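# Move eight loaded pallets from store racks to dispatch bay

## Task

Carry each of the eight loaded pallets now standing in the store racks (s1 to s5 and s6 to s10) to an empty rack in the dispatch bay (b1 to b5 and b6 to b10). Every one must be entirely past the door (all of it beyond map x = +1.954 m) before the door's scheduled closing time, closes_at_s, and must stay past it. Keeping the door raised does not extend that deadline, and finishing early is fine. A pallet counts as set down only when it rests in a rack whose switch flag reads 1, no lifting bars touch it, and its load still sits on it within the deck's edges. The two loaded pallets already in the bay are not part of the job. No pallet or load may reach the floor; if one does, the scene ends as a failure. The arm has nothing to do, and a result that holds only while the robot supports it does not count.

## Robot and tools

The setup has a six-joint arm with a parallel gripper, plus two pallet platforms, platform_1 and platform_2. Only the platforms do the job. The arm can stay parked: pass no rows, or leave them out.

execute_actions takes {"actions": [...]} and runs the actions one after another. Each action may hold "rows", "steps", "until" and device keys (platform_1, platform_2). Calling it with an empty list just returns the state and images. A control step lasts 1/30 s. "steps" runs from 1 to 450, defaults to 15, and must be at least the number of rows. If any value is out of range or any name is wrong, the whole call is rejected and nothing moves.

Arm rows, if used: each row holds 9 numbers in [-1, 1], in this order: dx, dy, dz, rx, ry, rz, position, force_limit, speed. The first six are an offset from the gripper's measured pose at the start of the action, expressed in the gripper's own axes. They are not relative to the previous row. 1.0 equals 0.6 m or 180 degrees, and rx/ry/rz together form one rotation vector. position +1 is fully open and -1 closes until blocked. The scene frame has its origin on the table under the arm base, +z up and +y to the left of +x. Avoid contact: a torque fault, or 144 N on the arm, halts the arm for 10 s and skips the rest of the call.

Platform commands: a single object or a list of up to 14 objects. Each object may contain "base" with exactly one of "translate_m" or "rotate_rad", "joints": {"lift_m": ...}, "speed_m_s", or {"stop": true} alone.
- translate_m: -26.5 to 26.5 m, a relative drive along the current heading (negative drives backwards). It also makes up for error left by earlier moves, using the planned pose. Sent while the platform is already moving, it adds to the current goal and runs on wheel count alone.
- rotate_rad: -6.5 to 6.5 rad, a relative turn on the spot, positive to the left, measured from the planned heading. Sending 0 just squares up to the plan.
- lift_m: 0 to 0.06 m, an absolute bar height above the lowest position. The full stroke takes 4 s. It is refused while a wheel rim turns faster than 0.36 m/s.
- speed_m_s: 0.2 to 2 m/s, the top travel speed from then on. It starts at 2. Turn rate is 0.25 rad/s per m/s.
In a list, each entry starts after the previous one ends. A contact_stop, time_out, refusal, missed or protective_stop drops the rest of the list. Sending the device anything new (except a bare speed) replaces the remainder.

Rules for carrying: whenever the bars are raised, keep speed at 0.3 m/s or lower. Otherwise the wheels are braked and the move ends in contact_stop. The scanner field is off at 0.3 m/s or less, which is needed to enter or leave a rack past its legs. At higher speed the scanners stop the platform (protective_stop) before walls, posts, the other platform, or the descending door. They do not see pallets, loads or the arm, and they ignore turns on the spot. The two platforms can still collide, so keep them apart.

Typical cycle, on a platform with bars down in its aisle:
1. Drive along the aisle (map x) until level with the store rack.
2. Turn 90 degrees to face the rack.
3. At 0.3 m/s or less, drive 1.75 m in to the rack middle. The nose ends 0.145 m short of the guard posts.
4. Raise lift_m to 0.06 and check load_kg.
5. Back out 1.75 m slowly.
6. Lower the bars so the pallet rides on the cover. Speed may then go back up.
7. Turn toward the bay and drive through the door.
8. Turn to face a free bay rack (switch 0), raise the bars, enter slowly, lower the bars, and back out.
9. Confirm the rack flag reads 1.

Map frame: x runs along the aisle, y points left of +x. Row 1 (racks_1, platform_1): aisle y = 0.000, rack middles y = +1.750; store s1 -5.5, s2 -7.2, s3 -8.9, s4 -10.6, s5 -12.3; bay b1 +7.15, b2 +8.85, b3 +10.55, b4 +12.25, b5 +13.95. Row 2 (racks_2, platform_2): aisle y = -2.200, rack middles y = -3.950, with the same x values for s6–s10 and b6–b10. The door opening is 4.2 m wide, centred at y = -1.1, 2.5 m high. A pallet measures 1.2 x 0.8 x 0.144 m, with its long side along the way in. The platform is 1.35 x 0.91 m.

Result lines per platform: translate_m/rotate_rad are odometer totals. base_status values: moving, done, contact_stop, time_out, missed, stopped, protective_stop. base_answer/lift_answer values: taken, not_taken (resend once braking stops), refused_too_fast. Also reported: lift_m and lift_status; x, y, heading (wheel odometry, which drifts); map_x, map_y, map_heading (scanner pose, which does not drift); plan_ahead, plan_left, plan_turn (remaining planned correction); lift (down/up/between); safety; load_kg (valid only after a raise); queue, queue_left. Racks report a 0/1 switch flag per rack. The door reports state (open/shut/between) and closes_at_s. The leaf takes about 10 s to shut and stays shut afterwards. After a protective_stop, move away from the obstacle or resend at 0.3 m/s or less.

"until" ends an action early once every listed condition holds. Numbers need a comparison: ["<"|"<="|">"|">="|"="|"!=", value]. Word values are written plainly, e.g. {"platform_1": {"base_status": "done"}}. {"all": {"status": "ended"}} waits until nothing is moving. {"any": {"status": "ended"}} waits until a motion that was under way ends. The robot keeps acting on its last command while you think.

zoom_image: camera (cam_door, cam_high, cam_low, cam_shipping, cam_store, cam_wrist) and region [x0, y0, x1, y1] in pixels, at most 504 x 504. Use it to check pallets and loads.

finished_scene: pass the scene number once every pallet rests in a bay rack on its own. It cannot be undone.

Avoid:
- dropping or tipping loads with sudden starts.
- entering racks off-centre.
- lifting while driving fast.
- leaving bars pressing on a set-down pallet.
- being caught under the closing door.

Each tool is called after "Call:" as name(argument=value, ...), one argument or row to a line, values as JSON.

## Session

Call:
execute_actions(
  actions=[],
)

Scene clock: 0.00 s.
end_effector_position=(+1.1732, +0.1835, +0.2826) position_measured=3 object_status=3 end_effector_quat_wxyz=(-0.401, +0.636, -0.646, +0.130) end_effector_velocity=(+0.000, +0.001, +0.001) end_effector_angular_velocity=(-0.000, -0.001, +0.001)
Joint positions: [0.036 0.74  1.158 0.689 0.523 2.717]
Joint velocities: [ 0.001 -0.    -0.001 -0.     0.    -0.   ]
Flange force (N, the push that the arm receives, along the gripper's own x y z axes): no reading
Hand target: +1.173, +0.183, +0.283; -0.401, +0.636, -0.646, +0.130
platform_1.base_odometry: x=+0.000 y=+0.000 heading=+0.000 (m, m, rad; from the platform's pose at the start)
platform_1.map_pose: map_x=-2.72 map_y=+0.04 map_heading=-0.0262 (m, m, rad; on the building's map)
platform_1.planned_pose: plan_ahead=+0.00 plan_left=+0.00 plan_turn=+0.0000 (m ahead, m left, rad left of the pose on the map)
platform_1.base_status: done
platform_1.joint_positions: lift_m=+0.000
platform_1.joint_status: done
platform_1: translate_m=0.000 translate_m_goal=0.000 rotate_rad=0.000 rotate_rad_goal=0.000 base_answer=taken lift_m_goal=0.000 lift_answer=taken lift=down safety=ok load_kg=-51 refusals=0 queue=idle queue_left=0
platform_2.base_odometry: x=+0.000 y=+0.000 heading=+0.000 (m, m, rad; from the platform's pose at the start)
platform_2.map_pose: map_x=-2.12 map_y=-2.25 map_heading=-0.0393 (m, m, rad; on the building's map)
platform_2.planned_pose: plan_ahead=+0.00 plan_left=+0.00 plan_turn=+0.0000 (m ahead, m left, rad left of the pose on the map)
platform_2.base_status: done
platform_2.joint_positions: lift_m=+0.000
platform_2.joint_status: done
platform_2: translate_m=0.000 translate_m_goal=0.000 rotate_rad=0.000 rotate_rad_goal=0.000 base_answer=taken lift_m_goal=0.000 lift_answer=taken lift=down safety=ok load_kg=-51 refusals=0 queue=idle queue_left=0
racks_1: s1=1 s2=1 s3=1 s4=0 s5=1 b1=0 b2=1 b3=0 b4=0 b5=0
racks_2: s6=1 s7=1 s8=0 s9=1 s10=1 b6=0 b7=0 b8=0 b9=0 b10=1
door: state=open closes_at_s=510
camera_calibration (this result's frames):
cam_wrist: T_world_to_cam=[[-0.74051, 0.279182, -0.611312, 0.992137], [-0.274962, 0.704147, 0.654654, 0.00666839], [0.613221, 0.652866, -0.444664, -0.530089], [0, 0, 0, 1]] pos_world=[1.06158, 0.0643941, 0.366428]

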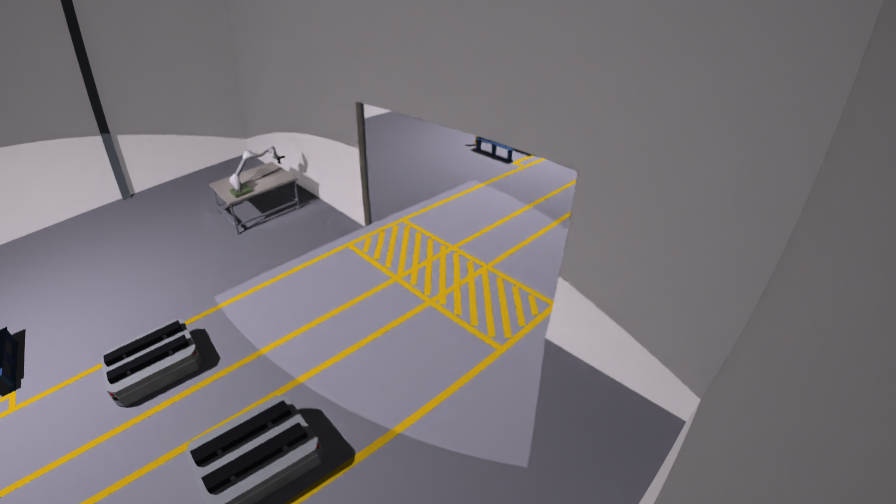

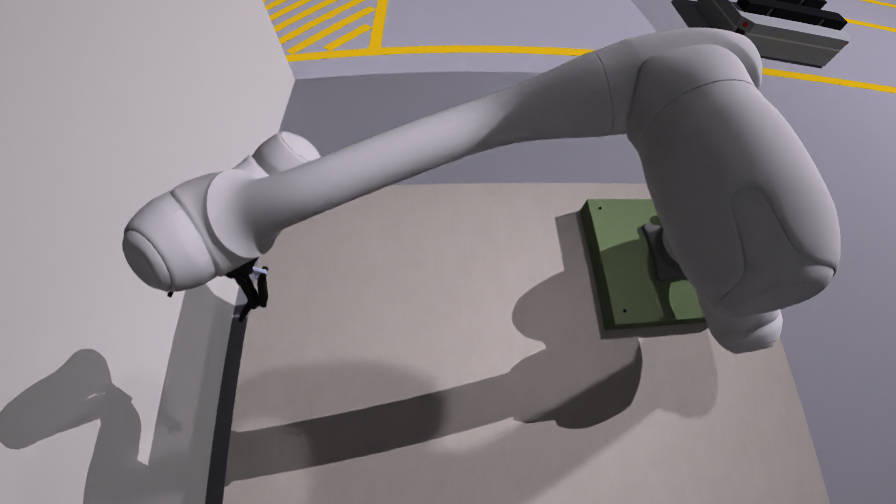

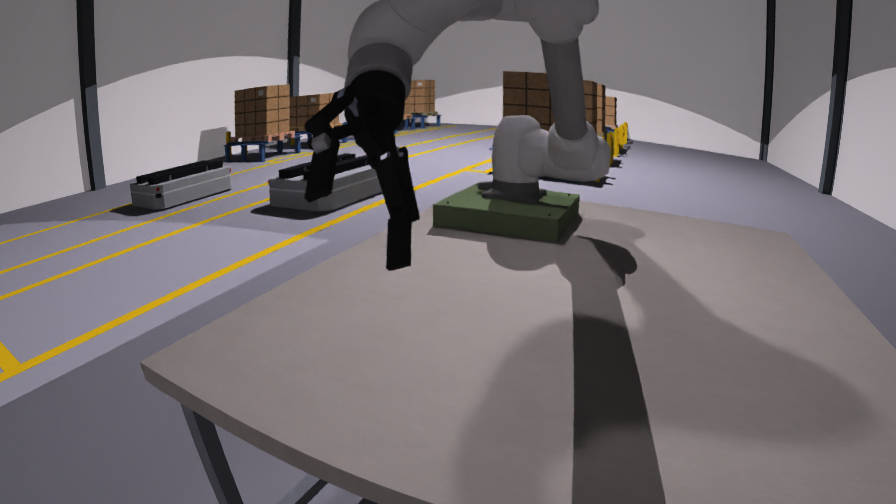

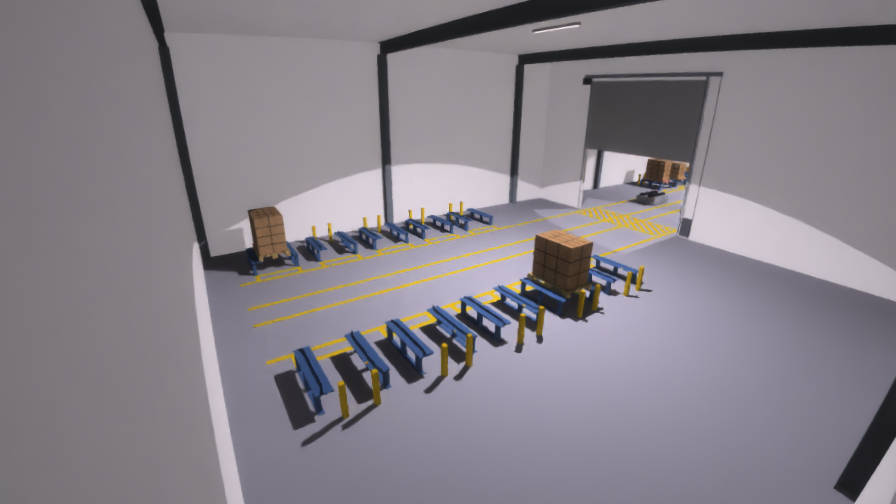

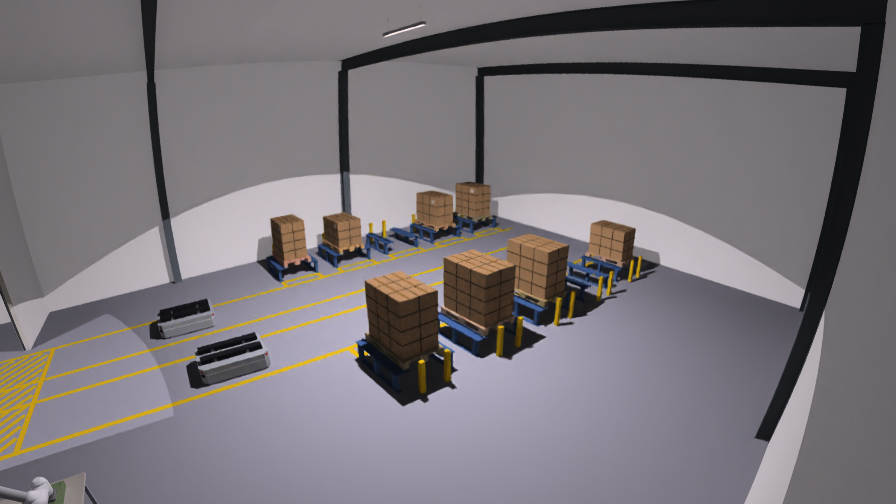

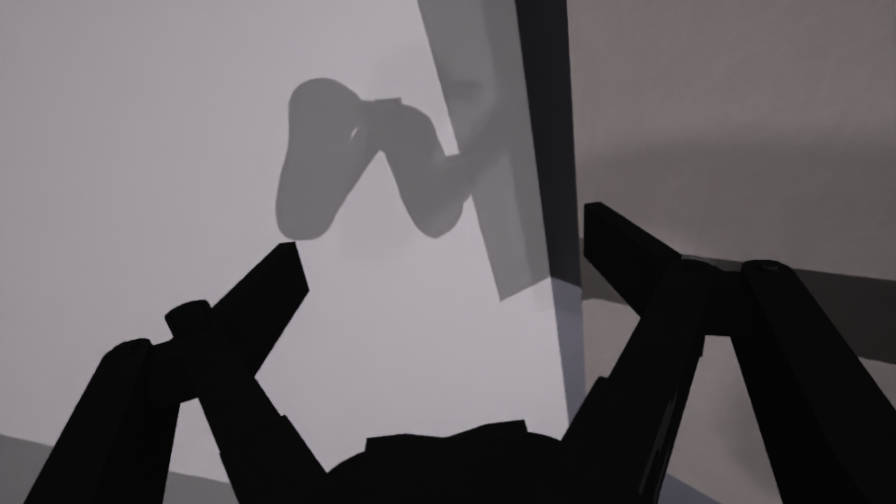

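Call:
execute_actions(
  actions=[
    {"platform_1":[{"base":{"rotate_rad":0.0262}},{"base":{"translate_m":-2.78}},{"base":{"rotate_rad":1.5708}},{"base":{"translate_m":1.71},"speed_m_s":0.3},{"joints":{"lift_m":0.06}},{"base":{"translate_m":-1.75}},{"base":{"rotate_rad":-1.5708},"joints":{"lift_m":0},"speed_m_s":2},{"base":{"translate_m":12.65}},{"base":{"rotate_rad":1.5708},"joints":{"lift_m":0.06}},{"base":{"translate_m":1.75},"speed_m_s":0.3},{"joints":{"lift_m":0}},{"base":{"translate_m":-1.75}},{"base":{"rotate_rad":-1.5708},"speed_m_s":2},{"base":{"translate_m":-14.35}}],"platform_2":[{"base":{"rotate_rad":0.0393}},{"base":{"translate_m":-3.38}},{"base":{"rotate_rad":-1.5708}},{"base":{"translate_m":1.70},"speed_m_s":0.3},{"joints":{"lift_m":0.06}},{"base":{"translate_m":-1.75}},{"base":{"rotate_rad":1.5708},"joints":{"lift_m":0},"speed_m_s":2},{"base":{"translate_m":12.65}},{"base":{"rotate_rad":-1.5708},"joints":{"lift_m":0.06}},{"base":{"translate_m":1.75},"speed_m_s":0.3},{"joints":{"lift_m":0}},{"base":{"translate_m":-1.75}},{"base":{"rotate_rad":1.5708},"speed_m_s":2},{"base":{"translate_m":-14.35}}],"steps":450},
    {"steps":450},
    {"steps":450},
    {"steps":450},
  ],
)

Call:
execute_actions(
  actions=[
    {"steps":450,"until":{"platform_1":{"queue":["!=","running"]}}},
    {"steps":450,"until":{"platform_1":{"queue":["!=","running"]}}},
    {"platform_1":[{"base":{"rotate_rad":1.5708}},{"base":{"translate_m":1.75},"speed_m_s":0.3},{"joints":{"lift_m":0.06}},{"base":{"translate_m":-1.75}},{"base":{"rotate_rad":-1.5708},"joints":{"lift_m":0},"speed_m_s":2},{"base":{"translate_m":17.75}},{"base":{"rotate_rad":1.5708},"joints":{"lift_m":0.06}},{"base":{"translate_m":1.75},"speed_m_s":0.3},{"joints":{"lift_m":0}},{"base":{"translate_m":-1.75}},{"base":{"rotate_rad":-1.5708},"speed_m_s":2},{"base":{"translate_m":-19.45}},{"base":{"rotate_rad":1.5708}}],"steps":450,"until":{"platform_2":{"queue":["!=","running"]}}},
    {"platform_2":[{"base":{"rotate_rad":-1.5708}},{"base":{"translate_m":1.75},"speed_m_s":0.3},{"joints":{"lift_m":0.06}},{"base":{"translate_m":-1.75}},{"base":{"rotate_rad":1.5708},"joints":{"lift_m":0},"speed_m_s":2},{"base":{"translate_m":16.05}},{"base":{"rotate_rad":-1.5708},"joints":{"lift_m":0.06}},{"base":{"translate_m":1.75},"speed_m_s":0.3},{"joints":{"lift_m":0}},{"base":{"translate_m":-1.75}},{"base":{"rotate_rad":1.5708},"speed_m_s":2},{"base":{"translate_m":-19.45}},{"base":{"rotate_rad":-1.5708}}],"steps":300},
  ],
)

Scene clock: 72.80 s.
end_effector_position=(+1.1732, +0.1835, +0.2826) position_measured=3 object_status=3 end_effector_quat_wxyz=(-0.401, +0.636, -0.646, +0.130) end_effector_velocity=(+0.000, -0.000, -0.001) end_effector_angular_velocity=(-0.000, +0.001, +0.000)
Joint positions: [0.036 0.74  1.158 0.689 0.523 2.717]
Joint velocities: [-0.     0.001 -0.001 -0.     0.001 -0.   ]
Flange force (N, the push that the arm receives, along the gripper's own x y z axes): [-1.2 -7.4 9.3]
Flange force at the end of the 1st action (N, along the gripper's axes at the end of the call): [1.1 -8.6 11.0]
Flange force at the end of the 2nd action (N, along the gripper's axes at the end of the call): [1.3 -11.5 13.2]
Flange force at the end of the 3rd action (N, along the gripper's axes at the end of the call): [-0.4 -8.6 10.6]
Hand target: +1.173, +0.183, +0.283; -0.401, +0.636, -0.646, +0.130
platform_1.base_odometry: x=+9.865 y=+1.970 heading=+1.602 (m, m, rad; from the platform's pose at the start)
platform_1.map_pose: map_x=+7.15 map_y=+1.75 map_heading=+1.5708 (m, m, rad; on the building's map)
platform_1.planned_pose: plan_ahead=-1.75 plan_left=+0.00 plan_turn=+0.0000 (m ahead, m left, rad left of the pose on the map)
platform_1.base_status: moving
platform_1.joint_positions: lift_m=+0.000
platform_1.joint_status: done
platform_1: translate_m=11.649 translate_m_goal=9.900 rotate_rad=1.601 rotate_rad_goal=1.600 base_answer=taken lift_m_goal=0.000 lift_answer=taken lift=down safety=ok load_kg=-48 refusals=0 queue=running queue_left=2
platform_2.base_odometry: x=+9.348 y=-1.354 heading=-1.541 (m, m, rad; from the platform's pose at the start)
platform_2.map_pose: map_x=+7.15 map_y=-3.95 map_heading=-1.5708 (m, m, rad; on the building's map)
platform_2.planned_pose: plan_ahead=-1.75 plan_left=+0.00 plan_turn=+0.0000 (m ahead, m left, rad left of the pose on the map)
platform_2.base_status: moving
platform_2.joint_positions: lift_m=+0.000
platform_2.joint_status: done
platform_2: translate_m=11.019 translate_m_goal=9.270 rotate_rad=-1.541 rotate_rad_goal=-1.536 base_answer=taken lift_m_goal=0.000 lift_answer=taken lift=down safety=ok load_kg=-48 refusals=0 queue=running queue_left=2
racks_1: s1=0 s2=1 s3=1 s4=0 s5=1 b1=1 b2=1 b3=0 b4=0 b5=0
racks_2: s6=0 s7=1 s8=0 s9=1 s10=1 b6=1 b7=0 b8=0 b9=0 b10=1
door: state=open closes_at_s=510
camera_calibration (this result's frames):
cam_wrist: T_world_to_cam=[[-0.740511, 0.279182, -0.611311, 0.992137], [-0.274963, 0.704146, 0.654656, 0.00666714], [0.61322, 0.652867, -0.444663, -0.530089], [0, 0, 0, 1]] pos_world=[1.06158, 0.0643961, 0.366429]

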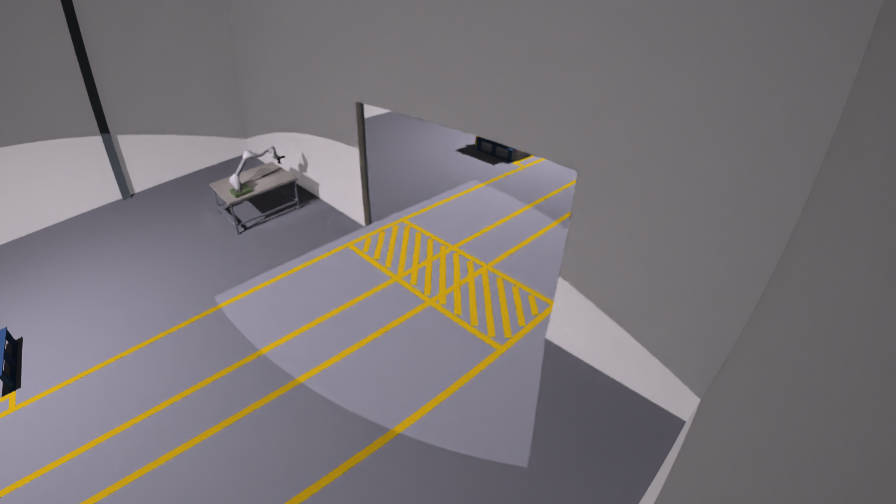

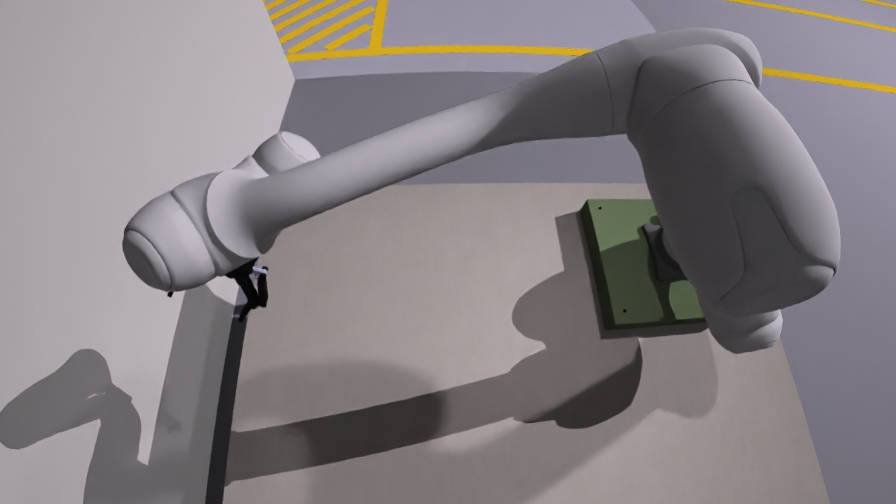

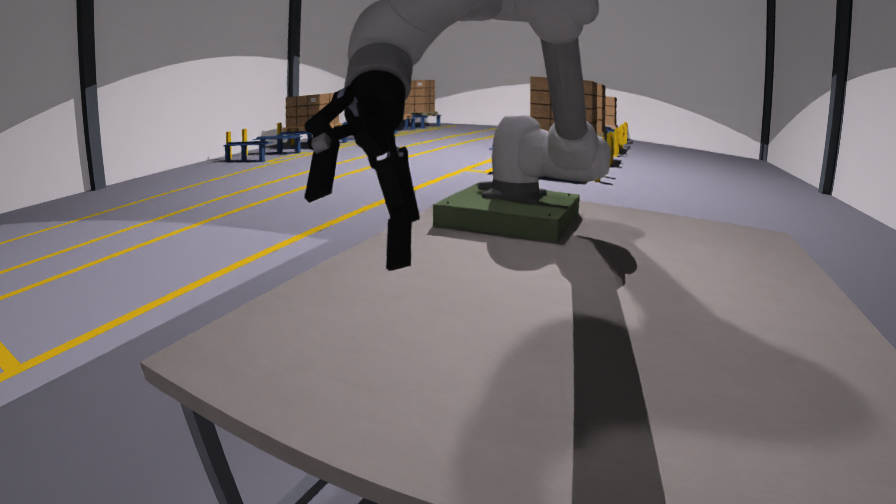

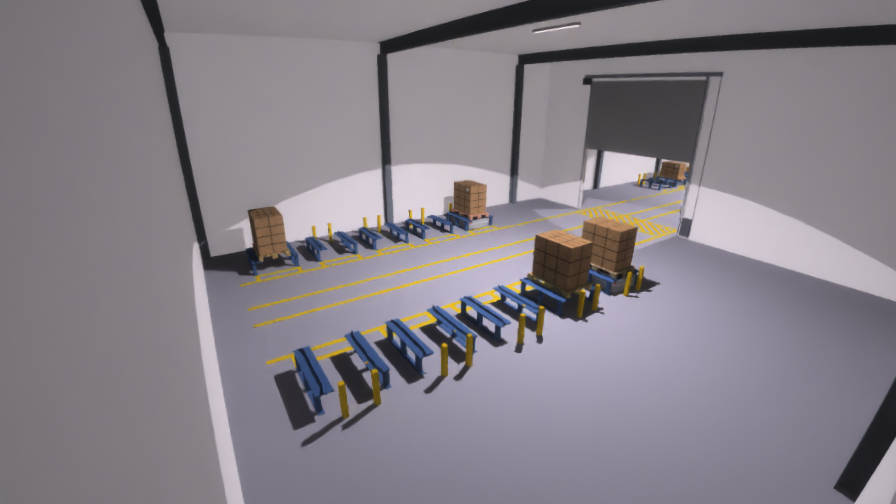

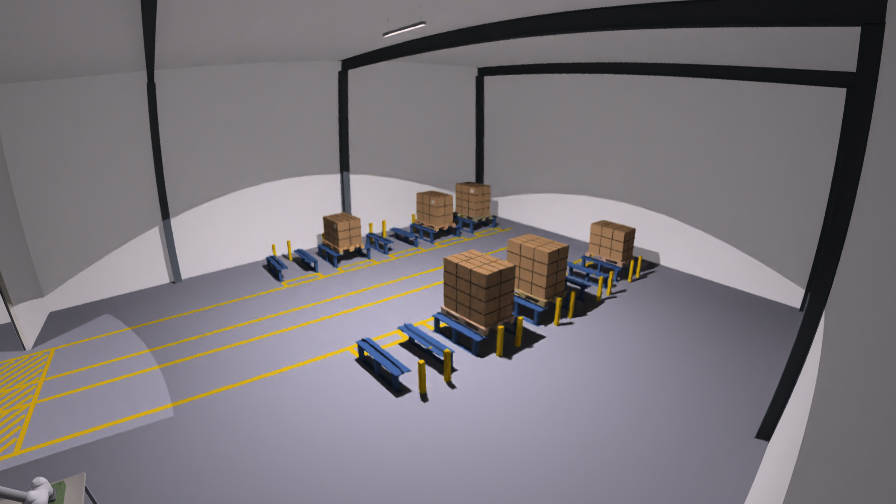

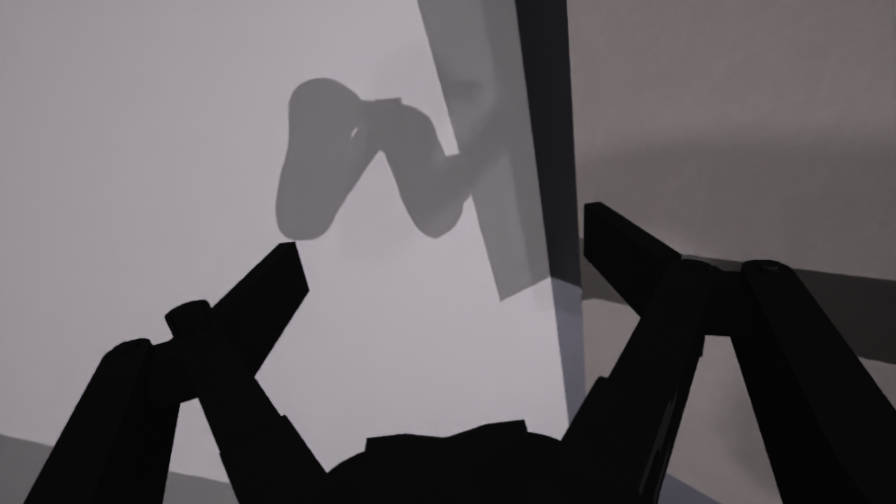

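Scene clock: 106.60 s.
end_effector_position=(+1.1732, +0.1835, +0.2826) position_measured=3 object_status=3 end_effector_quat_wxyz=(-0.401, +0.636, -0.646, +0.130) end_effector_velocity=(-0.000, +0.001, -0.001) end_effector_angular_velocity=(+0.001, +0.001, -0.000)
Joint positions: [0.036 0.74  1.158 0.689 0.523 2.717]
Joint velocities: [ 0.001  0.001  0.     0.    -0.     0.002]
Flange force (N, the push that the arm receives, along the gripper's own x y z axes): [2.6 -9.0 12.3]
Flange force at the end of the 1st action (N, along the gripper's axes at the end of the call): [1.5 -6.9 9.2]
Flange force at the end of the 2nd action (N, along the gripper's axes at the end of the call): [1.8 -8.8 10.3]
Flange force at the end of the 3rd action (N, along the gripper's axes at the end of the call): [0.6 -7.4 8.3]
Hand target: +1.173, +0.183, +0.283; -0.401, +0.636, -0.646, +0.130
platform_1.base_odometry: x=-4.479 y=+1.552 heading=+1.601 (m, m, rad; from the platform's pose at the start)
platform_1.map_pose: map_x=-7.20 map_y=+1.75 map_heading=+1.5708 (m, m, rad; on the building's map)
platform_1.planned_pose: plan_ahead=+0.00 plan_left=+0.00 plan_turn=+0.0000 (m ahead, m left, rad left of the pose on the map)
platform_1.base_status: done
platform_1.joint_positions: lift_m=+0.001
platform_1.joint_status: moving
platform_1: translate_m=-2.700 translate_m_goal=-2.700 rotate_rad=1.601 rotate_rad_goal=1.600 base_answer=taken lift_m_goal=0.060 lift_answer=taken lift=down safety=ok load_kg=2 refusals=0 queue=running queue_left=10
platform_2.base_odometry: x=-5.004 y=-1.774 heading=-1.541 (m, m, rad; from the platform's pose at the start)
platform_2.map_pose: map_x=-7.20 map_y=-3.89 map_heading=-1.5708 (m, m, rad; on the building's map)
platform_2.planned_pose: plan_ahead=+0.06 plan_left=+0.00 plan_turn=+0.0000 (m ahead, m left, rad left of the pose on the map)
platform_2.base_status: moving
platform_2.joint_positions: lift_m=+0.000
platform_2.joint_status: done
platform_2: translate_m=-3.402 translate_m_goal=-3.350 rotate_rad=-1.541 rotate_rad_goal=-1.540 base_answer=taken lift_m_goal=0.000 lift_answer=taken lift=down safety=ok load_kg=-48 refusals=0 queue=running queue_left=11
racks_1: s1=0 s2=1 s3=1 s4=0 s5=1 b1=1 b2=1 b3=0 b4=0 b5=0
racks_2: s6=0 s7=1 s8=0 s9=1 s10=1 b6=1 b7=0 b8=0 b9=0 b10=1
door: state=open closes_at_s=510
camera_calibration (this result's frames):
cam_wrist: T_world_to_cam=[[-0.740511, 0.279182, -0.611311, 0.992138], [-0.274963, 0.704146, 0.654656, 0.0066671], [0.61322, 0.652868, -0.444663, -0.530089], [0, 0, 0, 1]] pos_world=[1.06158, 0.0643963, 0.366429]

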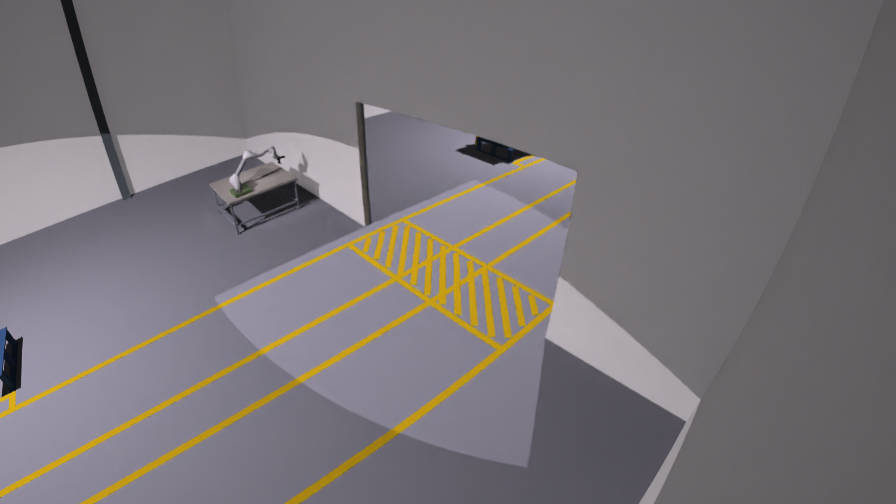

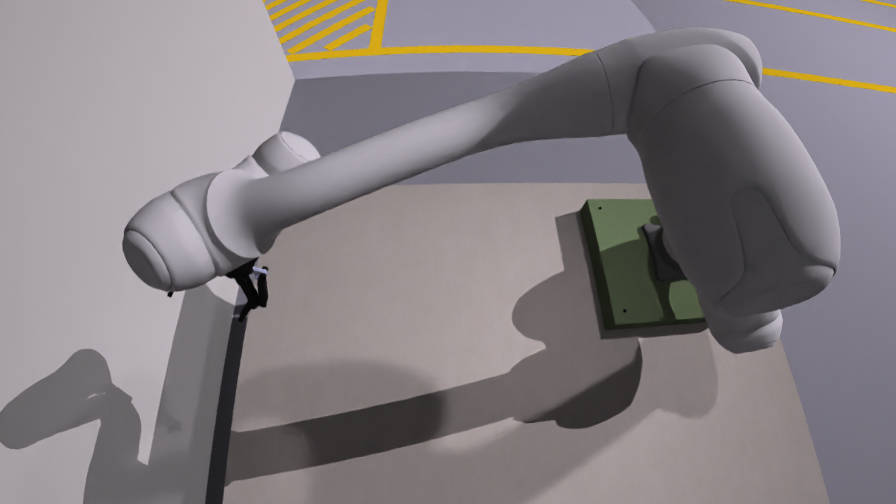

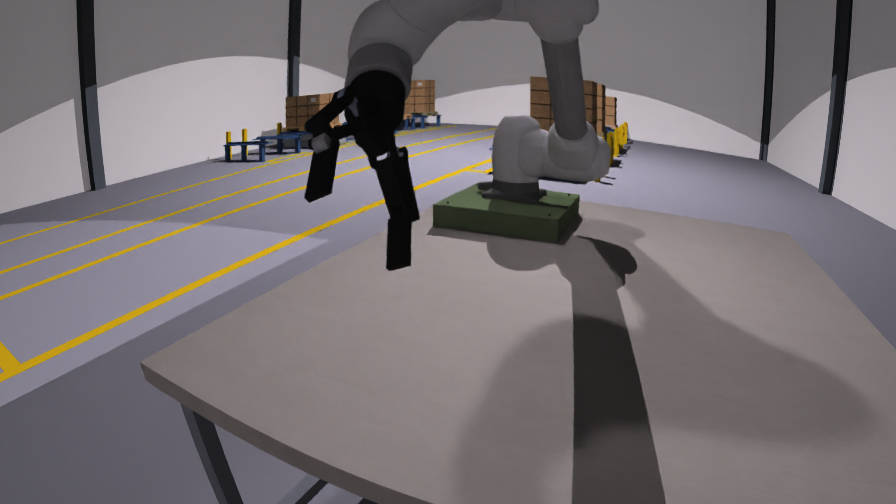

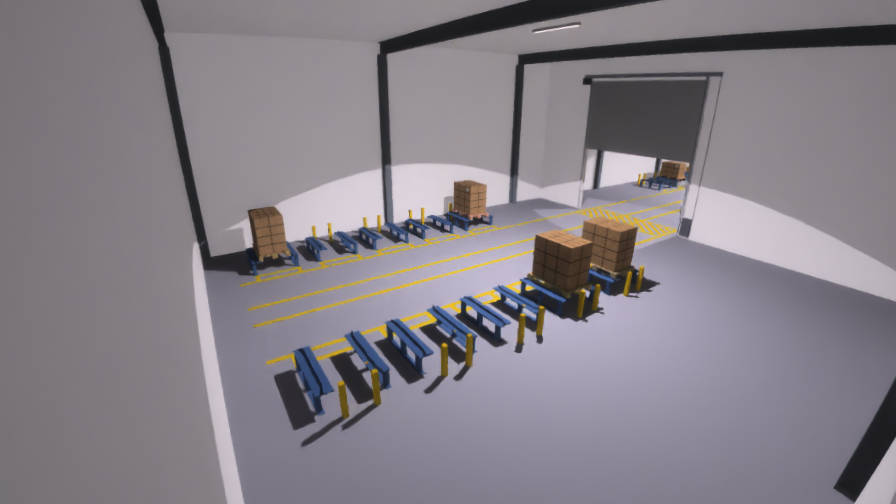

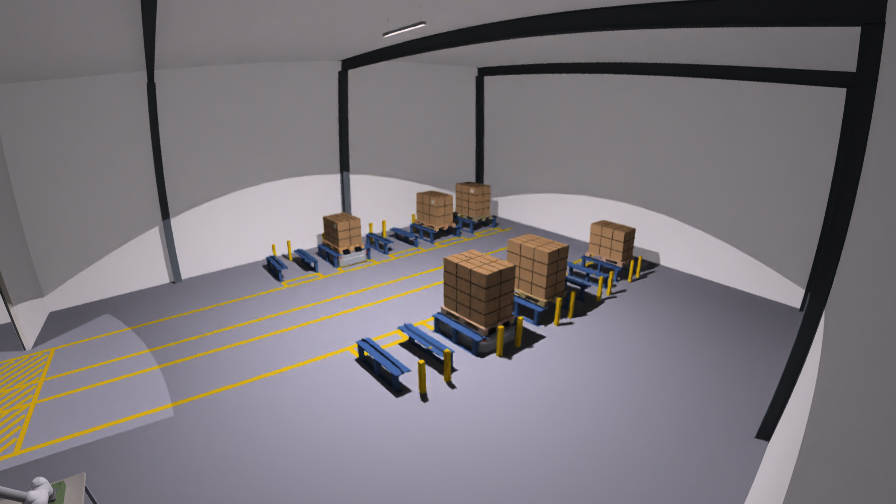

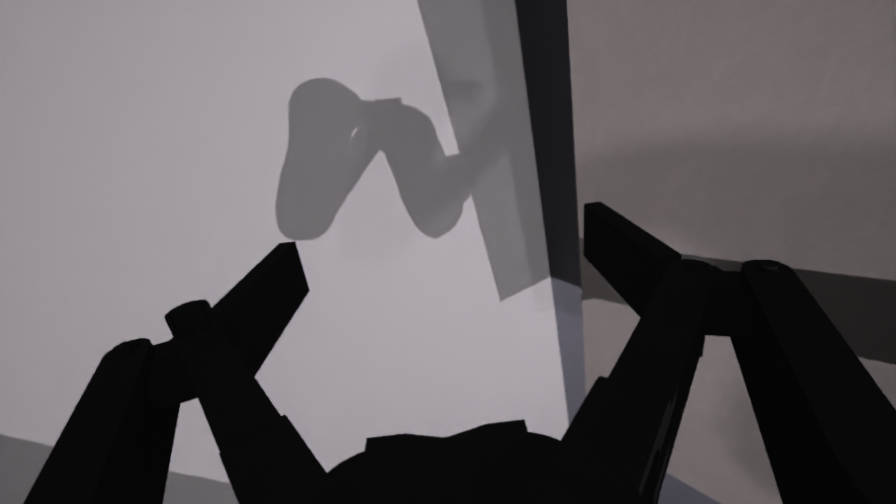

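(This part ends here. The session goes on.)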